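# Place the base upright on the conveyor belt

## Task

Put the base onto the conveyor belt with its open side facing upward, then release it so the gripper no longer holds it.

## Robot and tools

Robot: two 6-joint arms named left_arm and right_arm, each ending in a parallel two-finger gripper. Two head cameras, cam_head_left and cam_head_right (each 504x504 pixels), look down at the table. The arm names are labels only; they do not tell you which side of an image an arm appears on.

World frame: one frame shared by both arms. Its origin sits on the table surface midway between the arms, +x points outward across the table, +z points up, and left_arm is on the +y side. Hand positions in results are in metres, orientations are quaternions in w,x,y,z order. Printed hand positions can be somewhat wrong, especially when an arm is stretched far out. On the gripper, fingers extend along its local +z and spread apart along its local y. The reported hand point lies between the finger pads, roughly 1 cm short of the fingertips.

Tool execute_actions takes "actions", a list holding zero or one item, plus an optional boolean "pictures".
- Empty list []: nothing new is commanded; you get the current state and the camera images.
- A motion item {"rows": [...], "steps": n}: n is 1 to 15 control steps (each 1/30 s), default 15, and a motion needs at least 7. "rows" holds 1 to 15 rows; each row is used for one step and the final row repeats if rows run out. Every row is a single flat list of exactly 14 numbers covering both arms, even if one arm stays still: left_arm waist, shoulder, elbow, wrist pitch, wrist yaw, wrist roll, opening, then right_arm in the same seven-number order. The six joint values are absolute target angles in radians (the same values Joint positions reports), not offsets. Stated ranges per arm: waist -2.618 to 3.054, shoulder 0.000 to 3.142, elbow 0.000 to 3.142, wrist pitch -1.571 to 1.571, wrist yaw -1.571 to 1.571, wrist roll -2.094 to 2.094. True ends may differ from these by up to 0.036 rad either way. A target more than 0.036 rad beyond a stated end, and farther out than the joint's last reported angle, makes the whole call rejected and nothing is sent. Targets beyond a real end are clipped to it, and a "joint sent to its limit" line may appear (possibly about an earlier motion); its absence does not prove there is more room. The opening is an absolute value from -1 (closed) to +1 (fully open).
- A wait item {"steps": n} with n up to 300 and no rows: nothing new is sent; it returns after n steps counted from the previous result.
Pictures come back only with an empty list or "pictures": true.

Motion limits: each step, a joint's target is held within a fixed distance of its measured angle (waist 0.202, shoulder 0.258, elbow 0.238, wrist pitch 0.573, wrist yaw and roll 0.522 rad), and if the targets would shift the hand more than 70 mm from where it is, all are pulled back proportionally. Large moves therefore take several calls. Each result is produced 7 steps before its motion finishes; those last steps run while you compose the next call. Between calls the arms keep heading for the last row sent, until they nearly stop or a step is HELD.

Result lines: the state line gives each hand's position and quaternion. Joint positions and Joint velocities list, per arm, the six joints (rad, rad/s) then the finger-pad gap (m, m/s; 0.094 m is fully open). grip_measured is the measured opening on the command scale; each gripper's reading may be off by about 1 mm, consistently. "joint command not followed" means a clearance check altered or blocked joint targets on some steps; the rest of the row still ran. HELD flags steps where your row was partly or wholly not sent. MOTOR HOT appears from 75 °C; OVER-TEMPERATURE FAULT lines report stops (at 90 °C the arm halts for 10 s; at 100 °C it goes limp and drops what it holds). Holding loads heats motors, so avoid long holds.

Gripping: away from the extremes, fingers go to where grip_measured equals your number. To keep hold, command about 0.03 below grip_measured for a firm grip, less for a lighter one. Pad force tops out near 50 to 62 N and is weaker on very thin parts. Occasional brief tugs may hit the held part or push loose objects.

Tool zoom_image: {"camera": one of cam_head_left or cam_head_right, "region": [x0, y0, x1, y1]} in pixels of that camera's latest image, origin top-left, at most 504 by 504; returns an enlarged view.

Tool finished_scene: {"scene": current scene number}. It ends the scene permanently and reports success; the base must be resting on the belt open side up and released, and stay so.

Camera calibration (OpenCV pinhole plus radial, may be slightly off): cam_head_left K=[[418.611,0,252.194],[0,418.611,248.295],[0,0,1]], pos_world=[-0.189989,-0.0508707,0.957126]; cam_head_right K=[[420.657,0,249.171],[0,420.657,250.361],[0,0,1]], pos_world=[-0.189198,-0.141132,0.954547].

Avoid: dropping or slipping the base, slamming or shoving hard, pushing anything off the table, letting the two arms collide or press on each other, and overheating motors.

Each tool is called after "Request:" in YAML: its name, and indented under it one key for each argument.

## Session

Request:
execute_actions:
  actions: []

Scene clock: 0.00 s of 4480.00 s.
left_arm: end_effector_position=(+0.1541, +0.5104, +0.2162) grip_measured=+1.000 end_effector_quat_wxyz=(-0.035, +0.082, +0.877, +0.473) | right_arm: end_effector_position=(+0.5245, -0.0453, +0.1397) grip_measured=+1.000 end_effector_quat_wxyz=(-0.498, +0.822, -0.228, -0.154)
Joint positions: left_arm=[ 0.043  1.098  0.966 -1.116 -0.952  0.558  0.094] | right_arm=[ 0.133  2.448  2.191 -0.819 -1.026 -2.009  0.094]
Joint velocities: left_arm=[ 0.007 -0.022  0.007 -0.022  0.037  0.051  0.   ] | right_arm=[-0.007 -0.007 -0.002  0.095  0.022 -0.051  0.   ]

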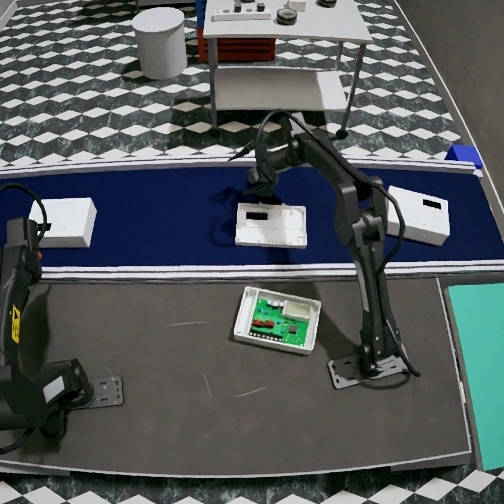

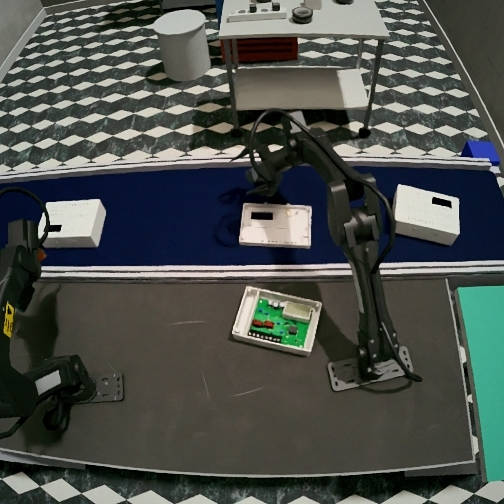

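Request:
execute_actions:
  actions:
    - {"rows":[[0.043,1.098,0.966,-1.116,-0.952,0.558,1,0.133,1.8,2.0,-1.2,0,0,1]]}

Request:
execute_actions:
  actions:
    - {"steps":45}

Request:
execute_actions:
  actions:
    - {"rows":[[0.043,1.098,0.966,-1.116,-0.952,0.558,1,0.8,1.2,1.0,-1.37,0,0,1]]}

Request:
execute_actions:
  actions:
    - {"steps":60}
  pictures: true

Scene clock: 0.67 s of 4480.00 s.
left_arm: end_effector_position=(+0.1541, +0.5104, +0.2162) grip_measured=+1.000 end_effector_quat_wxyz=(-0.035, +0.082, +0.877, +0.473) | right_arm: end_effector_position=(+0.4906, -0.1386, +0.1534) grip_measured=+1.000 end_effector_quat_wxyz=(-0.259, +0.769, -0.579, -0.079)
Joint positions: left_arm=[ 0.043  1.098  0.966 -1.116 -0.952  0.558  0.094] | right_arm=[ 0.134  2.127  1.999 -1.084 -0.424 -1.46   0.094]
Joint velocities: left_arm=[ 0.002 -0.012 -0.007  0.007  0.007 -0.081  0.   ] | right_arm=[ 0.007 -1.233 -0.012 -0.403  1.795  1.736  0.   ]
Steps of this call (steps 1 to 12: nothing new was sent; steps 13 to 20: the first 8 steps of this action). Readings (joint positions):
13: left_arm=[0.043 1.098 0.966 -1.116 -0.952 0.558] | right_arm=[0.134 2.426 2.164 -0.831 -0.965 -1.949]
14: left_arm=[0.043 1.098 0.966 -1.116 -0.952 0.558] | right_arm=[0.134 2.382 2.105 -0.880 -0.873 -1.869]
16: left_arm=[0.043 1.098 0.966 -1.116 -0.952 0.558] | right_arm=[0.134 2.294 2.027 -0.987 -0.706 -1.719]
20: the state above

Scene clock: 2.17 s of 4480.00 s.
left_arm: end_effector_position=(+0.1541, +0.5104, +0.2162) grip_measured=+1.000 end_effector_quat_wxyz=(-0.035, +0.082, +0.877, +0.473) | right_arm: end_effector_position=(+0.4693, -0.2211, +0.2674) grip_measured=+1.000 end_effector_quat_wxyz=(+0.272, -0.154, +0.949, +0.045)
Joint positions: left_arm=[ 0.043  1.098  0.966 -1.116 -0.952  0.558  0.094] | right_arm=[ 0.134  1.817  1.999 -1.194 -0.007 -0.008  0.094]
Joint velocities: left_arm=[ 0.012  0.007  0.022 -0.066  0.066  0.037  0.   ] | right_arm=[-0.007  0.002 -0.007  0.022 -0.037  0.022  0.   ]
Kept back: nothing.
Steps of this call (steps 1 to 7: the last 7 steps of your previous action; steps 8 to 45: the robot went on to your last target). Readings (joint positions):
1: left_arm=[0.043 1.098 0.966 -1.116 -0.952 0.558] | right_arm=[0.134 2.083 1.999 -1.094 -0.368 -1.399]
2: left_arm=[0.043 1.098 0.966 -1.116 -0.952 0.558] | right_arm=[0.134 2.037 1.999 -1.101 -0.320 -1.339]
4: left_arm=[0.043 1.098 0.966 -1.116 -0.952 0.558] | right_arm=[0.134 1.945 1.999 -1.116 -0.233 -1.199]
8: left_arm=[0.043 1.098 0.966 -1.116 -0.952 0.558] | right_arm=[0.134 1.792 1.999 -1.147 -0.095 -0.813]
45: the state above
All arms were judged still, so your last target was given up. Only a new action makes them travel on or press farther. Fingers that are still opening or closing keep moving.

Scene clock: 2.43 s of 4480.00 s.
left_arm: end_effector_position=(+0.1541, +0.5104, +0.2162) grip_measured=+1.000 end_effector_quat_wxyz=(-0.035, +0.082, +0.877, +0.473) | right_arm: end_effector_position=(+0.3229, -0.1652, +0.2346) grip_measured=+1.000 end_effector_quat_wxyz=(+0.189, -0.298, +0.934, +0.056)
Joint positions: left_arm=[ 0.043  1.098  0.966 -1.116 -0.952  0.558  0.094] | right_arm=[ 0.435  1.512  1.602 -1.264  0.005 -0.007  0.094]
Joint velocities: left_arm=[-0.002 -0.002 -0.002  0.022 -0.007 -0.022  0.   ] | right_arm=[ 1.463 -1.477 -1.673 -0.227 -0.022  0.051  0.   ]
Steps of this call (steps 1 to 8: the first 8 steps of this action). Readings (joint positions):
1: left_arm=[0.043 1.098 0.966 -1.116 -0.952 0.558] | right_arm=[0.145 1.802 1.975 -1.185 -0.000 -0.008]
2: left_arm=[0.043 1.098 0.966 -1.116 -0.952 0.558] | right_arm=[0.166 1.771 1.925 -1.188 0.008 -0.007]
4: left_arm=[0.043 1.098 0.966 -1.116 -0.952 0.558] | right_arm=[0.240 1.695 1.821 -1.221 0.010 -0.007]
8: the state above

Scene clock: 4.43 s of 4480.00 s.
left_arm: end_effector_position=(+0.1541, +0.5104, +0.2162) grip_measured=+1.000 end_effector_quat_wxyz=(-0.035, +0.082, +0.877, +0.473) | right_arm: end_effector_position=(+0.1393, -0.2176, +0.1196) grip_measured=+1.000 end_effector_quat_wxyz=(-0.020, -0.471, +0.882, -0.006)
Joint positions: left_arm=[ 0.043  1.098  0.966 -1.116 -0.952  0.558  0.094] | right_arm=[ 0.797  1.217  0.983 -1.377 -0.007 -0.007  0.094]
Joint velocities: left_arm=[ 0.017  0.002 -0.002 -0.022  0.022  0.007  0.   ] | right_arm=[-0.012 -0.007 -0.007 -0.007  0.007  0.022  0.   ]
Kept back: nothing.
Steps of this call (steps 1 to 7: the last 7 steps of your previous action; steps 8 to 30: the robot went on to your last target; steps 31 to 60: nothing new was sent). Readings (joint positions):
1: left_arm=[0.043 1.098 0.966 -1.116 -0.952 0.558] | right_arm=[0.488 1.460 1.544 -1.272 0.003 -0.007]
2: left_arm=[0.043 1.098 0.966 -1.116 -0.952 0.558] | right_arm=[0.544 1.405 1.485 -1.278 0.001 -0.007]
4: left_arm=[0.043 1.098 0.966 -1.116 -0.952 0.558] | right_arm=[0.662 1.298 1.364 -1.293 -0.001 -0.007]
8: left_arm=[0.043 1.098 0.966 -1.116 -0.952 0.558] | right_arm=[0.795 1.191 1.103 -1.330 -0.016 -0.007]
60: the state above
All arms were judged still, so your last target was given up. Only a new action makes them travel on or press farther. Fingers that are still opening or closing keep moving.

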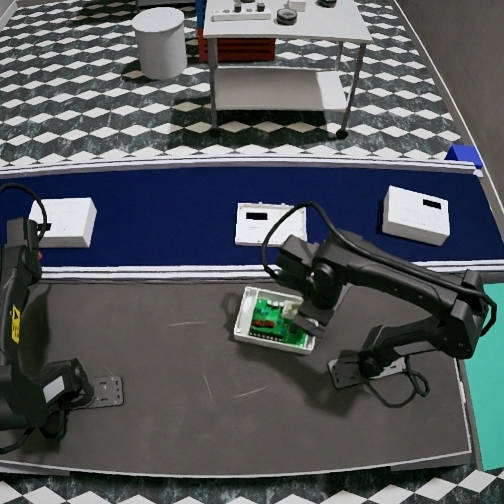

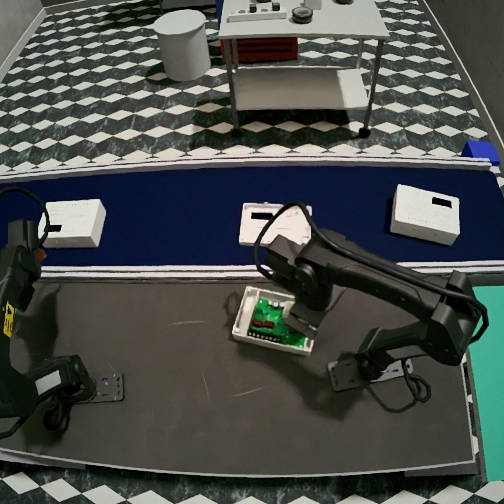

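Request:
zoom_image:
  camera: "cam_head_right"
  region: [210,270,340,370]

Region (210, 270, 340, 370) of cam_head_right's 504x504 image, scaled by 3.877, with more detail than that image has; it fills the top 388 rows of this view, and the rest is white.

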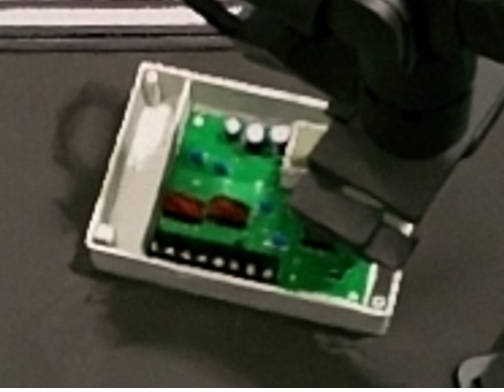

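Request:
execute_actions:
  actions:
    - {"rows":[[0.043,1.098,0.966,-1.116,-0.952,0.558,1,0.955,1.73,1.40,-1.22,0,1.39,-0.4]]}

Request:
execute_actions:
  actions:
    - {"steps":35}
  pictures: true

Scene clock: 5.67 s of 4480.00 s.
left_arm: end_effector_position=(+0.1541, +0.5104, +0.2162) grip_measured=+1.000 end_effector_quat_wxyz=(-0.035, +0.082, +0.877, +0.473) | right_arm: end_effector_position=(+0.1718, -0.0940, +0.1115) grip_measured=-0.396 end_effector_quat_wxyz=(-0.008, -0.248, +0.969, -0.009)
Joint positions: left_arm=[ 0.043  1.098  0.966 -1.116 -0.952  0.558  0.094] | right_arm=[ 0.946  1.682  1.358 -1.271 -0.001  0.621  0.028]
Joint velocities: left_arm=[ 0.002  0.012  0.012 -0.022 -0.007  0.022  0.   ] | right_arm=[ 0.125  1.438  0.623  0.945  0.051  2.821 -0.004]
Steps of this call (steps 1 to 29: nothing new was sent; steps 30 to 37: the first 8 steps of this action). Readings (joint positions):
30: left_arm=[0.043 1.098 0.966 -1.116 -0.952 0.558] | right_arm=[0.814 1.238 1.002 -1.387 -0.000 0.049]
31: left_arm=[0.043 1.098 0.966 -1.116 -0.952 0.558] | right_arm=[0.849 1.288 1.048 -1.395 0.002 0.122]
33: left_arm=[0.043 1.098 0.966 -1.116 -0.952 0.558] | right_arm=[0.904 1.416 1.159 -1.364 0.001 0.266]
37: the state above

Scene clock: 6.83 s of 4480.00 s.
left_arm: end_effector_position=(+0.1541, +0.5104, +0.2162) grip_measured=+1.000 end_effector_quat_wxyz=(-0.035, +0.082, +0.877, +0.473) | right_arm: end_effector_position=(+0.1764, -0.0800, +0.0935) grip_measured=-0.397 end_effector_quat_wxyz=(-0.007, +0.126, +0.992, -0.017)
Joint positions: left_arm=[ 0.043  1.098  0.966 -1.116 -0.952  0.558  0.094] | right_arm=[ 0.951  1.756  1.371 -1.222 -0.003  1.381  0.028]
Joint velocities: left_arm=[ 0.017 -0.007  0.007  0.037  0.007  0.022  0.   ] | right_arm=[ 0.002  0.002 -0.002  0.007 -0.066 -0.051 -0.001]
Kept back: nothing.
Steps of this call (steps 1 to 7: the last 7 steps of your previous action; steps 8 to 35: the robot went on to your last target). Readings (joint positions):
1: left_arm=[0.043 1.098 0.966 -1.116 -0.952 0.558] | right_arm=[0.950 1.722 1.370 -1.242 -0.001 0.719]
2: left_arm=[0.043 1.098 0.966 -1.116 -0.952 0.558] | right_arm=[0.951 1.748 1.371 -1.224 -0.002 0.816]
4: left_arm=[0.043 1.098 0.966 -1.116 -0.952 0.558] | right_arm=[0.951 1.770 1.371 -1.222 -0.003 1.005]
8: left_arm=[0.043 1.098 0.966 -1.116 -0.952 0.558] | right_arm=[0.951 1.760 1.371 -1.222 -0.003 1.229]
35: the state above

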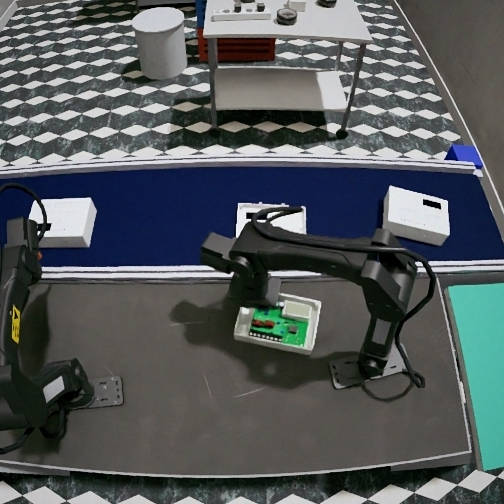

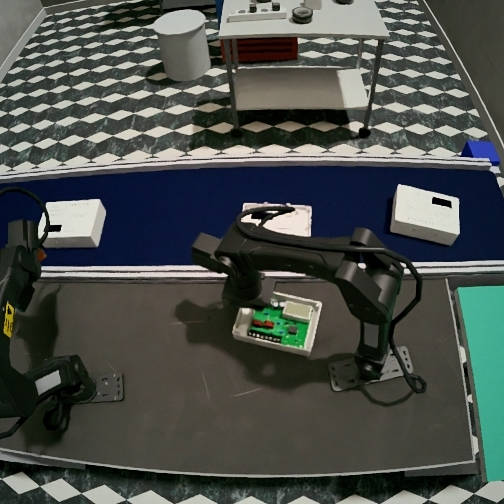

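Request:
execute_actions:
  actions:
    - {"rows":[[0.043,1.098,0.966,-1.116,-0.952,0.558,1,0.955,1.76,1.26,-1.03,0,1.39,-0.3]]}

Request:
execute_actions:
  actions:
    - {"steps":20}
  pictures: true

Request:
zoom_image:
  camera: "cam_head_left"
  region: [190,250,320,360]

Scene clock: 7.33 s of 4480.00 s.
left_arm: end_effector_position=(+0.1541, +0.5104, +0.2162) grip_measured=+1.000 end_effector_quat_wxyz=(-0.035, +0.082, +0.877, +0.473) | right_arm: end_effector_position=(+0.1769, -0.0788, +0.0613) grip_measured=-0.303 end_effector_quat_wxyz=(-0.005, +0.127, +0.992, -0.010)
Joint positions: left_arm=[ 0.043  1.098  0.966 -1.116 -0.952  0.558  0.094] | right_arm=[ 0.951  1.774  1.262 -1.082 -0.003  1.382  0.033]
Joint velocities: left_arm=[-0.007 -0.007 -0.017 -0.037  0.022 -0.051  0.   ] | right_arm=[-0.007 -0.007  0.002  0.227 -0.037  0.037 -0.001]
Steps of this call (steps 1 to 7: the robot went on to your last target; steps 8 to 15: the first 8 steps of this action). Readings (joint positions):
8: left_arm=[0.043 1.098 0.966 -1.116 -0.952 0.558] | right_arm=[0.951 1.754 1.357 -1.199 -0.003 1.382]
9: left_arm=[0.043 1.098 0.966 -1.116 -0.952 0.558] | right_arm=[0.951 1.751 1.332 -1.162 -0.003 1.382]
11: left_arm=[0.043 1.098 0.966 -1.116 -0.952 0.558] | right_arm=[0.951 1.758 1.289 -1.118 -0.003 1.382]
15: the state above

Scene clock: 8.00 s of 4480.00 s.
left_arm: end_effector_position=(+0.1541, +0.5104, +0.2162) grip_measured=+1.000 end_effector_quat_wxyz=(-0.035, +0.082, +0.877, +0.473) | right_arm: end_effector_position=(+0.1807, -0.0706, +0.0613) grip_measured=-0.303 end_effector_quat_wxyz=(+0.000, +0.127, +0.992, +0.007)
Joint positions: left_arm=[ 0.043  1.098  0.966 -1.116 -0.952  0.558  0.094] | right_arm=[ 0.951  1.774  1.262 -1.046 -0.003  1.382  0.033]
Joint velocities: left_arm=[-0.032 -0.002  0.002  0.007  0.007 -0.037  0.   ] | right_arm=[-0.022 -0.007  0.007 -0.022  0.007  0.066 -0.   ]
Kept back: nothing.
Steps of this call (steps 1 to 7: the last 7 steps of your previous action; steps 8 to 20: the robot went on to your last target). Readings (joint positions):
1: left_arm=[0.043 1.098 0.966 -1.116 -0.952 0.558] | right_arm=[0.951 1.774 1.262 -1.076 -0.003 1.382]
2: left_arm=[0.043 1.098 0.966 -1.116 -0.952 0.558] | right_arm=[0.951 1.774 1.262 -1.069 -0.003 1.382]
4: left_arm=[0.043 1.098 0.966 -1.116 -0.952 0.558] | right_arm=[0.951 1.774 1.262 -1.059 -0.003 1.382]
8: left_arm=[0.043 1.098 0.966 -1.116 -0.952 0.558] | right_arm=[0.951 1.774 1.262 -1.051 -0.003 1.382]
20: the state above

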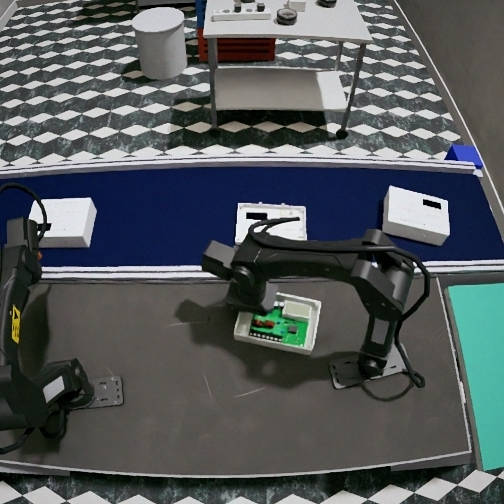

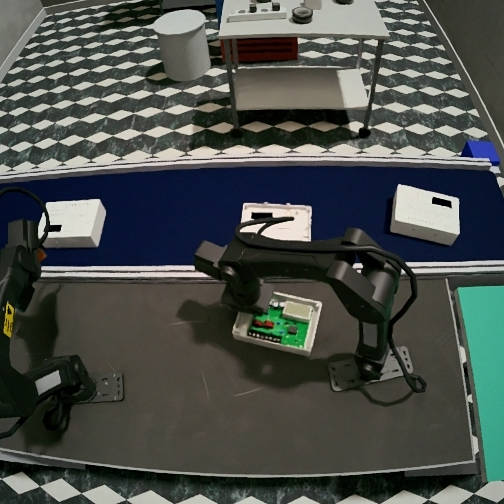

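Region (190, 250, 320, 360) of cam_head_left's 504x504 image, scaled by 3.877, with more detail than that image has; it fills the top 426 rows of this view, and the rest is white.

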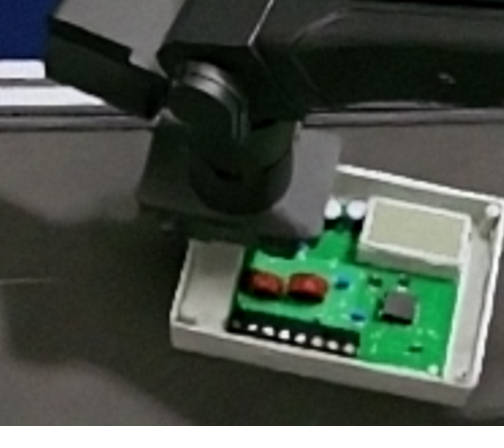

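Request:
execute_actions:
  actions:
    - {"rows":[[0.043,1.098,0.966,-1.116,-0.952,0.558,1,0.99,1.87,1.40,-1.05,0,1.425,-0.3]]}

Request:
execute_actions:
  actions:
    - {"steps":20}
  pictures: true

Request:
zoom_image:
  camera: "cam_head_left"
  region: [190,250,320,360]

Scene clock: 8.67 s of 4480.00 s.
left_arm: end_effector_position=(+0.1541, +0.5104, +0.2162) grip_measured=+1.000 end_effector_quat_wxyz=(-0.035, +0.082, +0.877, +0.473) | right_arm: end_effector_position=(+0.1804, -0.0398, +0.0543) grip_measured=-0.303 end_effector_quat_wxyz=(-0.001, +0.122, +0.992, +0.009)
Joint positions: left_arm=[ 0.043  1.098  0.966 -1.116 -0.952  0.558  0.094] | right_arm=[ 0.988  1.88   1.369 -1.043 -0.007  1.41   0.033]
Joint velocities: left_arm=[ 0.002 -0.007  0.012  0.007 -0.037  0.007  0.   ] | right_arm=[ 0.007  0.027  0.002 -0.037  0.007 -0.007 -0.001]
Steps of this call (steps 1 to 12: the robot went on to your last target; steps 13 to 20: the first 8 steps of this action). Readings (joint positions):
13: left_arm=[0.043 1.098 0.966 -1.116 -0.952 0.558] | right_arm=[0.954 1.785 1.278 -1.060 -0.003 1.387]
14: left_arm=[0.043 1.098 0.966 -1.116 -0.952 0.558] | right_arm=[0.961 1.809 1.311 -1.071 -0.003 1.394]
16: left_arm=[0.043 1.098 0.966 -1.116 -0.952 0.558] | right_arm=[0.977 1.854 1.358 -1.055 -0.003 1.402]
20: the state above

Scene clock: 9.33 s of 4480.00 s.
left_arm: end_effector_position=(+0.1541, +0.5104, +0.2162) grip_measured=+1.000 end_effector_quat_wxyz=(-0.035, +0.082, +0.877, +0.473) | right_arm: end_effector_position=(+0.1804, -0.0398, +0.0543) grip_measured=-0.303 end_effector_quat_wxyz=(-0.001, +0.125, +0.992, +0.009)
Joint positions: left_arm=[ 0.043  1.098  0.966 -1.116 -0.952  0.558  0.094] | right_arm=[ 0.988  1.88   1.369 -1.043 -0.007  1.416  0.033]
Joint velocities: left_arm=[ 0.007  0.002  0.017 -0.022 -0.037  0.007  0.   ] | right_arm=[ 0.007 -0.012 -0.022  0.037 -0.022  0.037 -0.   ]
Kept back: nothing.
Steps of this call (steps 1 to 7: the last 7 steps of your previous action; steps 8 to 15: the robot went on to your last target; steps 16 to 20: nothing new was sent). Readings (joint positions):
1: left_arm=[0.043 1.098 0.966 -1.116 -0.952 0.558] | right_arm=[0.988 1.880 1.369 -1.043 -0.007 1.411]
2: left_arm=[0.043 1.098 0.966 -1.116 -0.952 0.558] | right_arm=[0.988 1.880 1.369 -1.043 -0.007 1.412]
4: left_arm=[0.043 1.098 0.966 -1.116 -0.952 0.558] | right_arm=[0.988 1.880 1.369 -1.043 -0.007 1.414]
8: left_arm=[0.043 1.098 0.966 -1.116 -0.952 0.558] | right_arm=[0.988 1.880 1.369 -1.043 -0.007 1.415]
20: the state above
All arms were judged still, so your last target was given up. Only a new action makes them travel on or press farther. Fingers that are still opening or closing keep moving.

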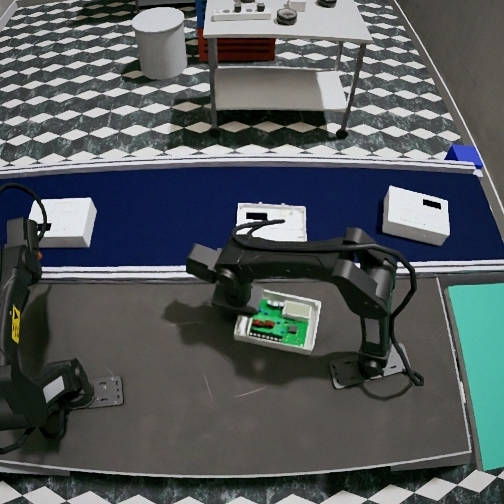

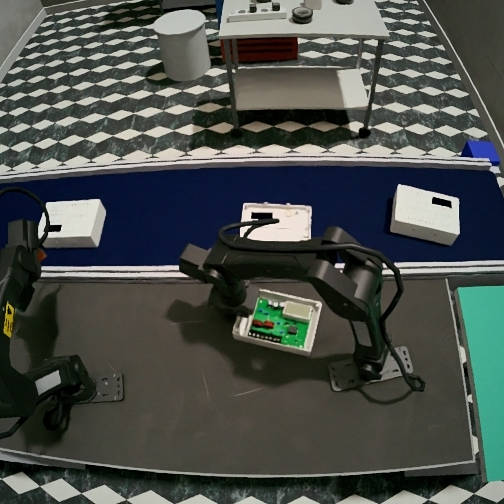

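Region (190, 250, 320, 360) of cam_head_left's 504x504 image, scaled by 3.877, with more detail than that image has; it fills the top 426 rows of this view, and the rest is white.

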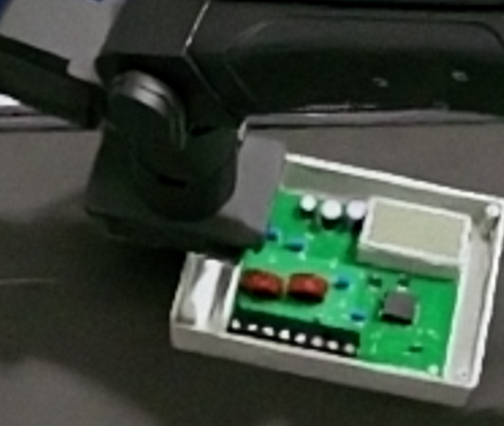

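Request:
execute_actions:
  actions:
    - {"rows":[[0.043,1.098,0.966,-1.116,-0.952,0.558,1,0.99,1.87,1.30,-1.0,0,1.425,-0.3]]}

Request:
execute_actions:
  actions:
    - {"rows":[[0.043,1.098,0.966,-1.116,-0.952,0.558,1,0.99,1.87,1.235,-0.915,0,1.425,-0.3]]}

Request:
execute_actions:
  actions:
    - {"steps":15}

Request:
execute_actions:
  actions:
    - {"rows":[[0.043,1.098,0.966,-1.116,-0.952,0.558,1,0.99,1.87,1.235,-0.915,0,1.425,-0.6],[0.043,1.098,0.966,-1.116,-0.952,0.558,1,0.99,1.87,1.235,-0.915,0,1.425,-0.8],[0.043,1.098,0.966,-1.116,-0.952,0.558,1,0.99,1.87,1.235,-0.915,0,1.425,-1]]}

Request:
execute_actions:
  actions:
    - {"steps":15}
  pictures: true

Scene clock: 10.03 s of 4480.00 s.
left_arm: end_effector_position=(+0.1541, +0.5104, +0.2162) grip_measured=+1.000 end_effector_quat_wxyz=(-0.035, +0.082, +0.877, +0.473) | right_arm: end_effector_position=(+0.1765, -0.0483, +0.0414) grip_measured=-0.303 end_effector_quat_wxyz=(-0.004, +0.125, +0.992, -0.000)
Joint positions: left_arm=[ 0.043  1.098  0.966 -1.116 -0.952  0.558  0.094] | right_arm=[ 0.988  1.878  1.313 -1.008 -0.008  1.417  0.033]
Joint velocities: left_arm=[ 0.017 -0.012 -0.017  0.051  0.051  0.007  0.   ] | right_arm=[-0.002  0.012  0.012  0.066  0.066  0.007  0.001]
Steps of this call (steps 1 to 13: nothing new was sent; steps 14 to 21: the first 8 steps of this action). Readings (joint positions):
14: left_arm=[0.043 1.098 0.966 -1.116 -0.952 0.558] | right_arm=[0.988 1.879 1.361 -1.035 -0.007 1.416]
15: left_arm=[0.043 1.098 0.966 -1.116 -0.952 0.558] | right_arm=[0.988 1.878 1.349 -1.025 -0.007 1.416]
17: left_arm=[0.043 1.098 0.966 -1.116 -0.952 0.558] | right_arm=[0.988 1.878 1.322 -1.020 -0.007 1.417]
21: the state above

Scene clock: 10.53 s of 4480.00 s.
left_arm: end_effector_position=(+0.1541, +0.5104, +0.2162) grip_measured=+1.000 end_effector_quat_wxyz=(-0.035, +0.082, +0.877, +0.473) | right_arm: end_effector_position=(+0.1778, -0.0448, +0.0286) grip_measured=-0.303 end_effector_quat_wxyz=(+0.001, +0.126, +0.992, +0.018)
Joint positions: left_arm=[ 0.043  1.098  0.966 -1.116 -0.952  0.558  0.094] | right_arm=[ 0.988  1.875  1.255 -0.916 -0.009  1.417  0.033]
Joint velocities: left_arm=[-0.007 -0.007 -0.017  0.037 -0.037 -0.022  0.   ] | right_arm=[ 0.007  0.002 -0.017 -0.007 -0.037 -0.066  0.   ]
Steps of this call (steps 1 to 7: the last 7 steps of your previous action; steps 8 to 15: the first 8 steps of this action). Readings (joint positions):
8: left_arm=[0.043 1.098 0.966 -1.116 -0.952 0.558] | right_arm=[0.988 1.877 1.304 -0.995 -0.008 1.417]
9: left_arm=[0.043 1.098 0.966 -1.116 -0.952 0.558] | right_arm=[0.988 1.875 1.289 -0.975 -0.008 1.417]
11: left_arm=[0.043 1.098 0.966 -1.116 -0.952 0.558] | right_arm=[0.988 1.875 1.266 -0.935 -0.009 1.417]
15: the state above

Scene clock: 11.03 s of 4480.00 s.
left_arm: end_effector_position=(+0.1541, +0.5104, +0.2162) grip_measured=+1.000 end_effector_quat_wxyz=(-0.035, +0.082, +0.877, +0.473) | right_arm: end_effector_position=(+0.1779, -0.0447, +0.0283) grip_measured=-0.303 end_effector_quat_wxyz=(+0.001, +0.126, +0.992, +0.018)
Joint positions: left_arm=[ 0.043  1.098  0.966 -1.116 -0.952  0.558  0.094] | right_arm=[ 0.988  1.875  1.253 -0.913 -0.009  1.417  0.033]
Joint velocities: left_arm=[-0.007 -0.002 -0.022  0.037 -0.022 -0.051  0.   ] | right_arm=[ 0.012 -0.002 -0.007  0.037 -0.022 -0.051 -0.001]
Kept back: nothing.
Steps of this call (steps 1 to 7: the last 7 steps of your previous action; steps 8 to 15: the robot went on to your last target). Readings (joint positions):
1: left_arm=[0.043 1.098 0.966 -1.116 -0.952 0.558] | right_arm=[0.988 1.875 1.254 -0.915 -0.009 1.417]
2: left_arm=[0.043 1.098 0.966 -1.116 -0.952 0.558] | right_arm=[0.988 1.875 1.254 -0.914 -0.009 1.417]
4: left_arm=[0.043 1.098 0.966 -1.116 -0.952 0.558] | right_arm=[0.988 1.875 1.254 -0.913 -0.009 1.417]
8: left_arm=[0.043 1.098 0.966 -1.116 -0.952 0.558] | right_arm=[0.988 1.875 1.253 -0.913 -0.009 1.417]
15: the state above
All arms were judged still, so your last target was given up. Only a new action makes them travel on or press farther. Fingers that are still opening or closing keep moving.

Scene clock: 11.30 s of 4480.00 s.
left_arm: end_effector_position=(+0.1541, +0.5104, +0.2162) grip_measured=+1.000 end_effector_quat_wxyz=(-0.035, +0.082, +0.877, +0.473) | right_arm: end_effector_position=(+0.1785, -0.0433, +0.0283) grip_measured=-0.959 end_effector_quat_wxyz=(+0.002, +0.125, +0.992, +0.021)
Joint positions: left_arm=[ 0.043  1.098  0.966 -1.116 -0.952  0.558  0.094] | right_arm=[ 0.988  1.875  1.253 -0.907 -0.009  1.417  0.002]
Joint velocities: left_arm=[-0.007 -0.027 -0.002  0.051 -0.037 -0.022  0.   ] | right_arm=[-0.002 -0.002  0.002 -0.037  0.022 -0.022  0.001]
Steps of this call (steps 1 to 8: the first 8 steps of this action). Readings (joint positions):
1: left_arm=[0.043 1.098 0.966 -1.116 -0.952 0.558] | right_arm=[0.988 1.875 1.253 -0.913 -0.009 1.417]
2: left_arm=[0.043 1.098 0.966 -1.116 -0.952 0.558] | right_arm=[0.988 1.875 1.253 -0.913 -0.009 1.417]
4: left_arm=[0.043 1.098 0.966 -1.116 -0.952 0.558] | right_arm=[0.988 1.875 1.253 -0.907 -0.009 1.417]
8: the state above

Scene clock: 11.80 s of 4480.00 s.
left_arm: end_effector_position=(+0.1541, +0.5104, +0.2162) grip_measured=+1.000 end_effector_quat_wxyz=(-0.035, +0.082, +0.877, +0.473) | right_arm: end_effector_position=(+0.1785, -0.0433, +0.0283) grip_measured=-0.959 end_effector_quat_wxyz=(+0.002, +0.125, +0.992, +0.021)
Joint positions: left_arm=[ 0.043  1.098  0.966 -1.116 -0.952  0.558  0.094] | right_arm=[ 0.988  1.875  1.253 -0.907 -0.009  1.417  0.002]
Joint velocities: left_arm=[-0.007 -0.002 -0.012 -0.051  0.007 -0.007  0.   ] | right_arm=[-0.002 -0.002  0.012  0.037 -0.066  0.037 -0.001]
Kept back: nothing.
Steps of this call (steps 1 to 7: the last 7 steps of your previous action; steps 8 to 15: the robot went on to your last target). Readings (joint positions):
1: left_arm=[0.043 1.098 0.966 -1.116 -0.952 0.558] | right_arm=[0.988 1.875 1.253 -0.907 -0.009 1.417]
2: left_arm=[0.043 1.098 0.966 -1.116 -0.952 0.558] | right_arm=[0.988 1.875 1.253 -0.907 -0.009 1.417]
4: left_arm=[0.043 1.098 0.966 -1.116 -0.952 0.558] | right_arm=[0.988 1.875 1.253 -0.907 -0.009 1.417]
8: left_arm=[0.043 1.098 0.966 -1.116 -0.952 0.558] | right_arm=[0.988 1.875 1.253 -0.907 -0.009 1.417]
15: the state above
All arms were judged still, so your last target was given up. Only a new action makes them travel on or press farther. Fingers that are still opening or closing keep moving.

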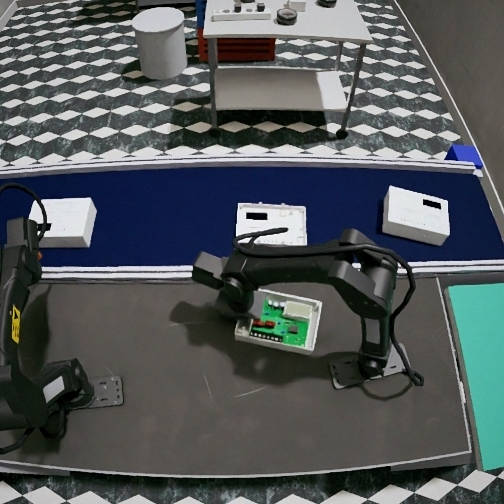

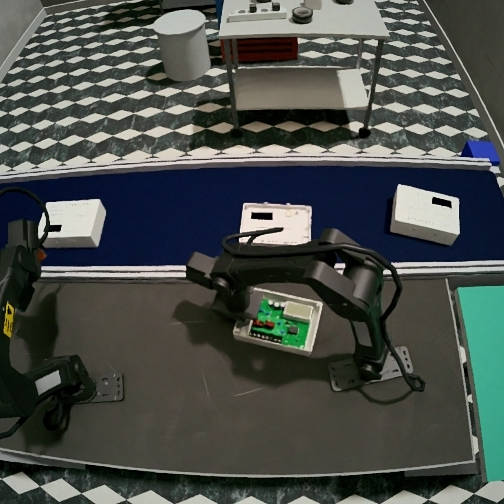

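Request:
execute_actions:
  actions:
    - {"rows":[[0.043,1.098,0.966,-1.116,-0.952,0.558,1,0.99,1.85,1.45,-1.10,0,1.425,-1]]}

Request:
execute_actions:
  actions:
    - {"rows":[[0.043,1.098,0.966,-1.116,-0.952,0.558,1,0.99,1.78,1.68,-1.40,0,1.425,-1]]}

Request:
execute_actions:
  actions:
    - {"rows":[[0.043,1.098,0.966,-1.116,-0.952,0.558,1,0.99,1.78,1.68,-1.40,0,0.7,-1]]}
  pictures: true

Request:
execute_actions:
  actions:
    - {"rows":[[0.043,1.098,0.966,-1.116,-0.952,0.558,1,0.65,1.78,1.68,-1.40,0,0,-1]]}

Request:
execute_actions:
  actions:
    - {"rows":[[0.043,1.098,0.966,-1.116,-0.952,0.558,1,0.3,1.78,1.68,-1.40,0,-0.75,-1]]}

Request:
execute_actions:
  actions:
    - {"rows":[[0.043,1.098,0.966,-1.116,-0.952,0.558,1,-0.085,1.78,1.68,-1.42,0,-1.47,-1]]}

Request:
execute_actions:
  actions:
    - {"steps":25}
  pictures: true

Scene clock: 12.93 s of 4480.00 s.
left_arm: end_effector_position=(+0.1541, +0.5104, +0.2162) grip_measured=+1.000 end_effector_quat_wxyz=(-0.035, +0.082, +0.877, +0.473) | right_arm: end_effector_position=(+0.1897, -0.0160, +0.0727) grip_measured=-0.959 end_effector_quat_wxyz=(+0.010, +0.126, +0.990, +0.056)
Joint positions: left_arm=[ 0.043  1.098  0.966 -1.116 -0.952  0.558  0.094] | right_arm=[ 0.988  1.871  1.425 -1.012 -0.011  1.419  0.002]
Joint velocities: left_arm=[ 0.007 -0.017 -0.007  0.022  0.007 -0.007  0.   ] | right_arm=[-0.017 -0.061  0.022 -0.081 -0.066  0.037  0.001]
Steps of this call (steps 1 to 26: nothing new was sent; steps 27 to 34: the first 8 steps of this action). Readings (joint positions):
27: left_arm=[0.043 1.098 0.966 -1.116 -0.952 0.558] | right_arm=[0.988 1.879 1.276 -0.933 -0.009 1.417]
28: left_arm=[0.043 1.098 0.966 -1.116 -0.952 0.558] | right_arm=[0.988 1.889 1.315 -0.974 -0.011 1.419]
30: left_arm=[0.043 1.098 0.966 -1.116 -0.952 0.558] | right_arm=[0.988 1.889 1.380 -1.006 -0.011 1.419]
34: the state above

Scene clock: 13.43 s of 4480.00 s.
left_arm: end_effector_position=(+0.1541, +0.5104, +0.2162) grip_measured=+1.000 end_effector_quat_wxyz=(-0.035, +0.082, +0.877, +0.473) | right_arm: end_effector_position=(+0.1868, -0.0216, +0.1520) grip_measured=-0.959 end_effector_quat_wxyz=(+0.013, +0.126, +0.989, +0.070)
Joint positions: left_arm=[ 0.043  1.098  0.966 -1.116 -0.952  0.558  0.094] | right_arm=[ 0.988  1.802  1.651 -1.278 -0.014  1.42   0.002]
Joint velocities: left_arm=[-0.022 -0.012  0.002 -0.051 -0.051 -0.022  0.   ] | right_arm=[-0.012 -0.408  0.256 -0.432 -0.007 -0.022  0.001]
Steps of this call (steps 1 to 7: the last 7 steps of your previous action; steps 8 to 15: the first 8 steps of this action). Readings (joint positions):
8: left_arm=[0.043 1.098 0.966 -1.116 -0.952 0.558] | right_arm=[0.988 1.871 1.446 -1.081 -0.012 1.419]
9: left_arm=[0.043 1.098 0.966 -1.116 -0.952 0.558] | right_arm=[0.988 1.876 1.483 -1.131 -0.014 1.420]
11: left_arm=[0.043 1.098 0.966 -1.116 -0.952 0.558] | right_arm=[0.988 1.865 1.562 -1.208 -0.014 1.420]
15: the state above

Scene clock: 13.93 s of 4480.00 s.
left_arm: end_effector_position=(+0.1541, +0.5104, +0.2162) grip_measured=+1.000 end_effector_quat_wxyz=(-0.035, +0.082, +0.877, +0.473) | right_arm: end_effector_position=(+0.1779, -0.0392, +0.1553) grip_measured=-0.959 end_effector_quat_wxyz=(+0.012, -0.157, +0.987, +0.037)
Joint positions: left_arm=[ 0.043  1.098  0.966 -1.116 -0.952  0.558  0.094] | right_arm=[ 0.989  1.792  1.658 -1.363 -0.019  0.851  0.002]
Joint velocities: left_arm=[ 0.002  0.002 -0.007  0.007 -0.051  0.022  0.   ] | right_arm=[-0.012 -0.032 -0.022 -0.007 -0.066 -0.901 -0.   ]
Steps of this call (steps 1 to 7: the last 7 steps of your previous action; steps 8 to 15: the first 8 steps of this action). Readings (joint positions):
8: left_arm=[0.043 1.098 0.966 -1.116 -0.952 0.558] | right_arm=[0.988 1.792 1.658 -1.353 -0.020 1.353]
9: left_arm=[0.043 1.098 0.966 -1.116 -0.952 0.558] | right_arm=[0.989 1.792 1.658 -1.359 -0.020 1.252]
11: left_arm=[0.043 1.098 0.966 -1.116 -0.952 0.558] | right_arm=[0.989 1.792 1.658 -1.362 -0.019 1.065]
15: the state above

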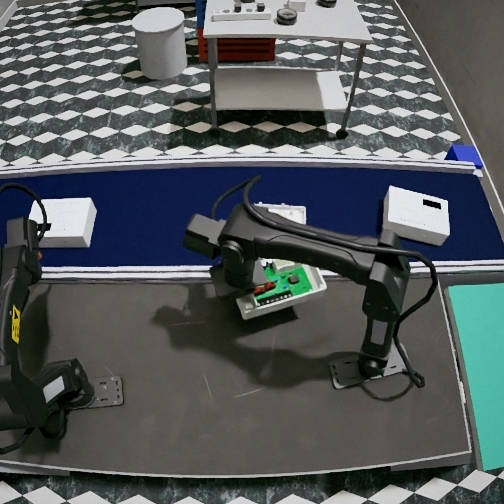

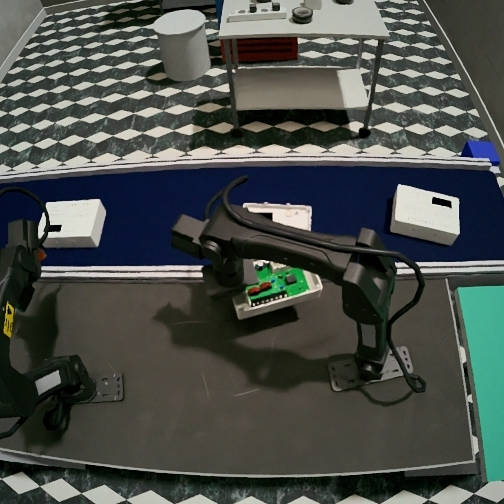

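Scene clock: 14.43 s of 4480.00 s.
left_arm: end_effector_position=(+0.1541, +0.5104, +0.2162) grip_measured=+1.000 end_effector_quat_wxyz=(-0.035, +0.082, +0.877, +0.473) | right_arm: end_effector_position=(+0.2829, -0.1103, +0.1516) grip_measured=-0.959 end_effector_quat_wxyz=(+0.020, -0.313, +0.949, +0.018)
Joint positions: left_arm=[ 0.043  1.098  0.966 -1.116 -0.952  0.558  0.094] | right_arm=[ 0.624  1.803  1.658 -1.374 -0.013  0.164  0.002]
Joint velocities: left_arm=[ 0.017 -0.007 -0.007 -0.007  0.007  0.007  0.   ] | right_arm=[-0.569 -0.007  0.012 -0.007  0.33  -1.033  0.   ]
Steps of this call (steps 1 to 7: the last 7 steps of your previous action; steps 8 to 15: the first 8 steps of this action). Readings (joint positions):
8: left_arm=[0.043 1.098 0.966 -1.116 -0.952 0.558] | right_arm=[0.970 1.792 1.658 -1.372 -0.035 0.667]
9: left_arm=[0.043 1.098 0.966 -1.116 -0.952 0.558] | right_arm=[0.932 1.792 1.658 -1.377 -0.056 0.568]
11: left_arm=[0.043 1.098 0.966 -1.116 -0.952 0.558] | right_arm=[0.814 1.795 1.658 -1.375 -0.060 0.387]
15: the state above

Scene clock: 14.93 s of 4480.00 s.
left_arm: end_effector_position=(+0.1541, +0.5104, +0.2162) grip_measured=+1.000 end_effector_quat_wxyz=(-0.035, +0.082, +0.877, +0.473) | right_arm: end_effector_position=(+0.3501, -0.2082, +0.1514) grip_measured=-0.959 end_effector_quat_wxyz=(+0.018, -0.489, +0.872, +0.003)
Joint positions: left_arm=[ 0.043  1.098  0.966 -1.116 -0.952  0.558  0.094] | right_arm=[ 0.277  1.803  1.658 -1.391 -0.009 -0.567  0.002]
Joint velocities: left_arm=[-0.002 -0.002  0.007 -0.022 -0.022 -0.007  0.   ] | right_arm=[-0.676  0.002 -0.017 -0.081  0.462 -1.15  -0.   ]
Steps of this call (steps 1 to 7: the last 7 steps of your previous action; steps 8 to 15: the first 8 steps of this action). Readings (joint positions):
8: left_arm=[0.043 1.098 0.966 -1.116 -0.952 0.558] | right_arm=[0.630 1.803 1.658 -1.388 -0.030 -0.032]
9: left_arm=[0.043 1.098 0.966 -1.116 -0.952 0.558] | right_arm=[0.593 1.803 1.658 -1.393 -0.053 -0.137]
11: left_arm=[0.043 1.098 0.966 -1.116 -0.952 0.558] | right_arm=[0.478 1.803 1.658 -1.391 -0.059 -0.324]
15: the state above

Scene clock: 15.43 s of 4480.00 s.
left_arm: end_effector_position=(+0.1541, +0.5104, +0.2162) grip_measured=+1.000 end_effector_quat_wxyz=(-0.035, +0.082, +0.877, +0.473) | right_arm: end_effector_position=(+0.3808, -0.3328, +0.1507) grip_measured=-0.959 end_effector_quat_wxyz=(+0.007, -0.636, +0.772, -0.006)
Joint positions: left_arm=[ 0.043  1.098  0.966 -1.116 -0.952  0.558  0.094] | right_arm=[-0.098  1.805  1.658 -1.407  0.002 -1.299  0.002]
Joint velocities: left_arm=[-0.002 -0.027 -0.012  0.007  0.037 -0.037  0.   ] | right_arm=[-0.901 -0.012  0.002 -0.081  0.52  -1.048 -0.   ]
Steps of this call (steps 1 to 7: the last 7 steps of your previous action; steps 8 to 15: the first 8 steps of this action). Readings (joint positions):
8: left_arm=[0.043 1.098 0.966 -1.116 -0.952 0.558] | right_arm=[0.280 1.803 1.658 -1.403 -0.014 -0.778]
9: left_arm=[0.043 1.098 0.966 -1.116 -0.952 0.558] | right_arm=[0.242 1.803 1.658 -1.406 -0.040 -0.889]
11: left_arm=[0.043 1.098 0.966 -1.116 -0.952 0.558] | right_arm=[0.125 1.803 1.658 -1.407 -0.045 -1.078]
15: the state above

Scene clock: 16.27 s of 4480.00 s.
left_arm: end_effector_position=(+0.1541, +0.5104, +0.2162) grip_measured=+1.000 end_effector_quat_wxyz=(-0.035, +0.082, +0.877, +0.473) | right_arm: end_effector_position=(+0.3769, -0.3298, +0.1507) grip_measured=-0.958 end_effector_quat_wxyz=(-0.002, -0.701, +0.713, -0.005)
Joint positions: left_arm=[ 0.043  1.098  0.966 -1.116 -0.952  0.558  0.094] | right_arm=[-0.084  1.805  1.658 -1.421  0.01  -1.461  0.002]
Joint velocities: left_arm=[ 0.007 -0.002 -0.017 -0.022 -0.007  0.022  0.   ] | right_arm=[-0.012 -0.012 -0.002 -0.037 -0.081  0.022  0.001]
Kept back: nothing.
Steps of this call (steps 1 to 7: the last 7 steps of your previous action; steps 8 to 25: the robot went on to your last target). Readings (joint positions):
1: left_arm=[0.043 1.098 0.966 -1.116 -0.952 0.558] | right_arm=[-0.120 1.805 1.658 -1.408 0.018 -1.328]
2: left_arm=[0.043 1.098 0.966 -1.116 -0.952 0.558] | right_arm=[-0.127 1.805 1.658 -1.410 0.028 -1.351]
4: left_arm=[0.043 1.098 0.966 -1.116 -0.952 0.558] | right_arm=[-0.116 1.805 1.658 -1.415 0.029 -1.389]
8: left_arm=[0.043 1.098 0.966 -1.116 -0.952 0.558] | right_arm=[-0.086 1.805 1.658 -1.420 0.014 -1.434]
25: the state above

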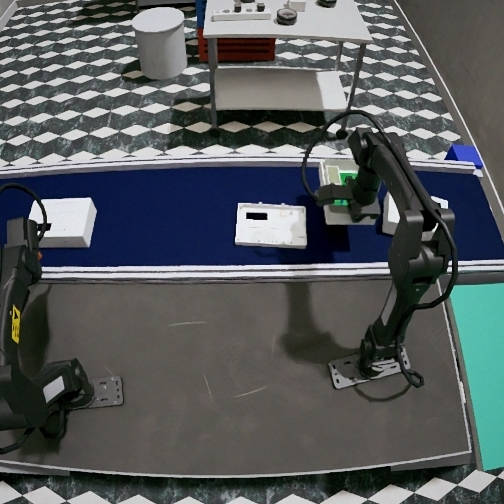

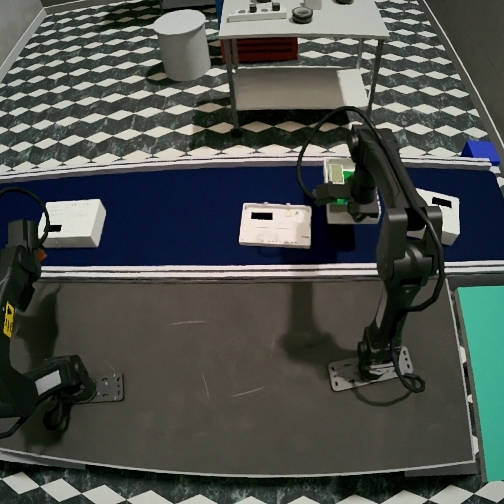

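Shift slightly right and lower.

Request:
execute_actions:
  actions:
    - {"rows":[[0.043,1.098,0.966,-1.116,-0.952,0.558,1,-0.13,1.82,1.50,-1.24,0,-1.51,-1]]}

Request:
execute_actions:
  actions:
    - {"rows":[[0.043,1.098,0.966,-1.116,-0.952,0.558,1,-0.13,1.85,1.37,-1.08,0,-1.51,-1]]}

Request:
execute_actions:
  actions:
    - {"steps":20}
  pictures: true

Scene clock: 16.80 s of 4480.00 s.
left_arm: end_effector_position=(+0.1541, +0.5104, +0.2162) grip_measured=+1.000 end_effector_quat_wxyz=(-0.035, +0.082, +0.877, +0.473) | right_arm: end_effector_position=(+0.3626, -0.3458, +0.0900) grip_measured=-0.958 end_effector_quat_wxyz=(-0.045, -0.695, +0.717, +0.033)
Joint positions: left_arm=[ 0.043  1.098  0.966 -1.116 -0.952  0.558  0.094] | right_arm=[-0.13   1.862  1.484 -1.305  0.01  -1.493  0.002]
Joint velocities: left_arm=[-0.017  0.002 -0.027  0.022 -0.022 -0.037  0.   ] | right_arm=[-0.002  0.193 -0.125  0.066 -0.022 -0.095  0.001]
Steps of this call (steps 1 to 8: the robot went on to your last target; steps 9 to 16: the first 8 steps of this action). Readings (joint positions):
9: left_arm=[0.043 1.098 0.966 -1.116 -0.952 0.558] | right_arm=[-0.088 1.802 1.636 -1.399 0.008 -1.468]
10: left_arm=[0.043 1.098 0.966 -1.116 -0.952 0.558] | right_arm=[-0.095 1.796 1.598 -1.361 0.003 -1.476]
12: left_arm=[0.043 1.098 0.966 -1.116 -0.952 0.558] | right_arm=[-0.114 1.811 1.536 -1.324 0.003 -1.486]
16: the state above

Scene clock: 17.30 s of 4480.00 s.
left_arm: end_effector_position=(+0.1541, +0.5104, +0.2162) grip_measured=+1.000 end_effector_quat_wxyz=(-0.035, +0.082, +0.877, +0.473) | right_arm: end_effector_position=(+0.3693, -0.3450, +0.0558) grip_measured=-0.958 end_effector_quat_wxyz=(-0.029, -0.699, +0.714, +0.021)
Joint positions: left_arm=[ 0.043  1.098  0.966 -1.116 -0.952  0.558  0.094] | right_arm=[-0.13   1.874  1.365 -1.132  0.007 -1.502  0.002]
Joint velocities: left_arm=[ 0.007 -0.002  0.002 -0.022  0.007  0.007  0.   ] | right_arm=[-0.007  0.012 -0.007  0.374 -0.022 -0.037  0.   ]
Steps of this call (steps 1 to 7: the last 7 steps of your previous action; steps 8 to 15: the first 8 steps of this action). Readings (joint positions):
8: left_arm=[0.043 1.098 0.966 -1.116 -0.952 0.558] | right_arm=[-0.130 1.859 1.465 -1.254 0.010 -1.500]
9: left_arm=[0.043 1.098 0.966 -1.116 -0.952 0.558] | right_arm=[-0.130 1.854 1.438 -1.216 0.010 -1.500]
11: left_arm=[0.043 1.098 0.966 -1.116 -0.952 0.558] | right_arm=[-0.130 1.860 1.393 -1.172 0.010 -1.500]
15: the state above

Scene clock: 17.97 s of 4480.00 s.
left_arm: end_effector_position=(+0.1541, +0.5104, +0.2162) grip_measured=+1.000 end_effector_quat_wxyz=(-0.035, +0.082, +0.877, +0.473) | right_arm: end_effector_position=(+0.3745, -0.3447, +0.0557) grip_measured=-0.958 end_effector_quat_wxyz=(-0.021, -0.699, +0.715, +0.014)
Joint positions: left_arm=[ 0.043  1.098  0.966 -1.116 -0.952  0.558  0.094] | right_arm=[-0.13   1.873  1.365 -1.111  0.007 -1.502  0.002]
Joint velocities: left_arm=[-0.012  0.002  0.012 -0.022  0.037 -0.066  0.   ] | right_arm=[ 0.002 -0.012  0.007  0.022 -0.051 -0.022  0.   ]
Kept back: nothing.
Steps of this call (steps 1 to 7: the last 7 steps of your previous action; steps 8 to 20: the robot went on to your last target). Readings (joint positions):
1: left_arm=[0.043 1.098 0.966 -1.116 -0.952 0.558] | right_arm=[-0.130 1.873 1.365 -1.122 0.007 -1.502]
2: left_arm=[0.043 1.098 0.966 -1.116 -0.952 0.558] | right_arm=[-0.130 1.873 1.365 -1.116 0.007 -1.502]
4: left_arm=[0.043 1.098 0.966 -1.116 -0.952 0.558] | right_arm=[-0.130 1.873 1.365 -1.112 0.007 -1.502]
8: left_arm=[0.043 1.098 0.966 -1.116 -0.952 0.558] | right_arm=[-0.130 1.873 1.365 -1.111 0.007 -1.502]
20: the state above

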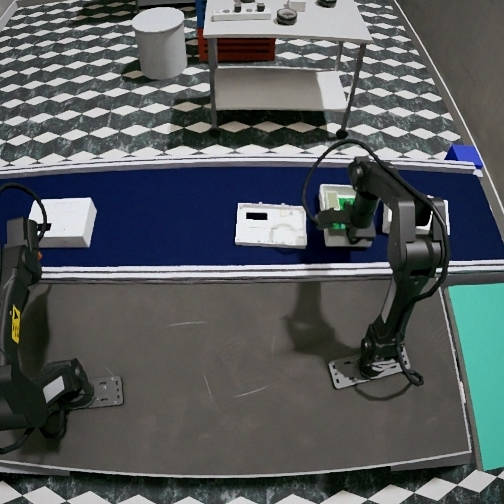

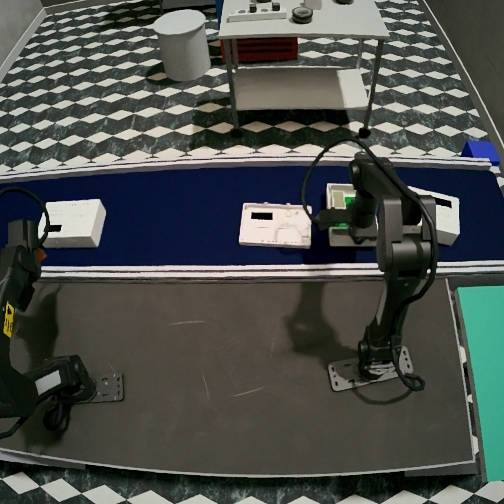

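Request:
execute_actions:
  actions:
    - {"rows":[[0.043,1.098,0.966,-1.116,-0.952,0.558,1,-0.13,1.85,1.30,-1.01,0,-1.51,-1]]}

Request:
execute_actions:
  actions:
    - {"steps":20}

Scene clock: 18.40 s of 4480.00 s.
left_arm: end_effector_position=(+0.1541, +0.5104, +0.2162) grip_measured=+1.000 end_effector_quat_wxyz=(-0.035, +0.082, +0.877, +0.473) | right_arm: end_effector_position=(+0.3805, -0.3440, +0.0444) grip_measured=-0.958 end_effector_quat_wxyz=(-0.004, -0.699, +0.715, +0.001)
Joint positions: left_arm=[ 0.043  1.098  0.966 -1.116 -0.952  0.558  0.094] | right_arm=[-0.13   1.87   1.315 -1.023  0.005 -1.502  0.002]
Joint velocities: left_arm=[-0.002  0.012 -0.017 -0.037 -0.037  0.022  0.   ] | right_arm=[-0.002 -0.012 -0.002  0.095 -0.066 -0.066 -0.001]
Steps of this call (steps 1 to 5: the robot went on to your last target; steps 6 to 13: the first 8 steps of this action). Readings (joint positions):
6: left_arm=[0.043 1.098 0.966 -1.116 -0.952 0.558] | right_arm=[-0.130 1.872 1.356 -1.101 0.007 -1.502]
7: left_arm=[0.043 1.098 0.966 -1.116 -0.952 0.558] | right_arm=[-0.130 1.870 1.341 -1.082 0.007 -1.502]
9: left_arm=[0.043 1.098 0.966 -1.116 -0.952 0.558] | right_arm=[-0.130 1.870 1.319 -1.054 0.006 -1.502]
13: the state above

Scene clock: 19.07 s of 4480.00 s.
left_arm: end_effector_position=(+0.1541, +0.5104, +0.2162) grip_measured=+1.000 end_effector_quat_wxyz=(-0.035, +0.082, +0.877, +0.473) | right_arm: end_effector_position=(+0.3812, -0.3439, +0.0444) grip_measured=-0.958 end_effector_quat_wxyz=(-0.003, -0.700, +0.715, -0.000)
Joint positions: left_arm=[ 0.043  1.098  0.966 -1.116 -0.952  0.558  0.094] | right_arm=[-0.13   1.87   1.315 -1.02   0.005 -1.503  0.002]
Joint velocities: left_arm=[-0.007 -0.002 -0.012  0.037  0.007 -0.007  0.   ] | right_arm=[-0.017 -0.002 -0.017 -0.051  0.051  0.007  0.001]
Kept back: nothing.
Steps of this call (steps 1 to 7: the last 7 steps of your previous action; steps 8 to 15: the robot went on to your last target; steps 16 to 20: nothing new was sent). Readings (joint positions):
1: left_arm=[0.043 1.098 0.966 -1.116 -0.952 0.558] | right_arm=[-0.130 1.870 1.315 -1.021 0.005 -1.502]
2: left_arm=[0.043 1.098 0.966 -1.116 -0.952 0.558] | right_arm=[-0.130 1.870 1.315 -1.020 0.005 -1.502]
4: left_arm=[0.043 1.098 0.966 -1.116 -0.952 0.558] | right_arm=[-0.130 1.870 1.315 -1.020 0.005 -1.503]
8: left_arm=[0.043 1.098 0.966 -1.116 -0.952 0.558] | right_arm=[-0.130 1.870 1.315 -1.020 0.005 -1.503]
20: the state above
All arms were judged still, so your last target was given up. Only a new action makes them travel on or press farther. Fingers that are still opening or closing keep moving.


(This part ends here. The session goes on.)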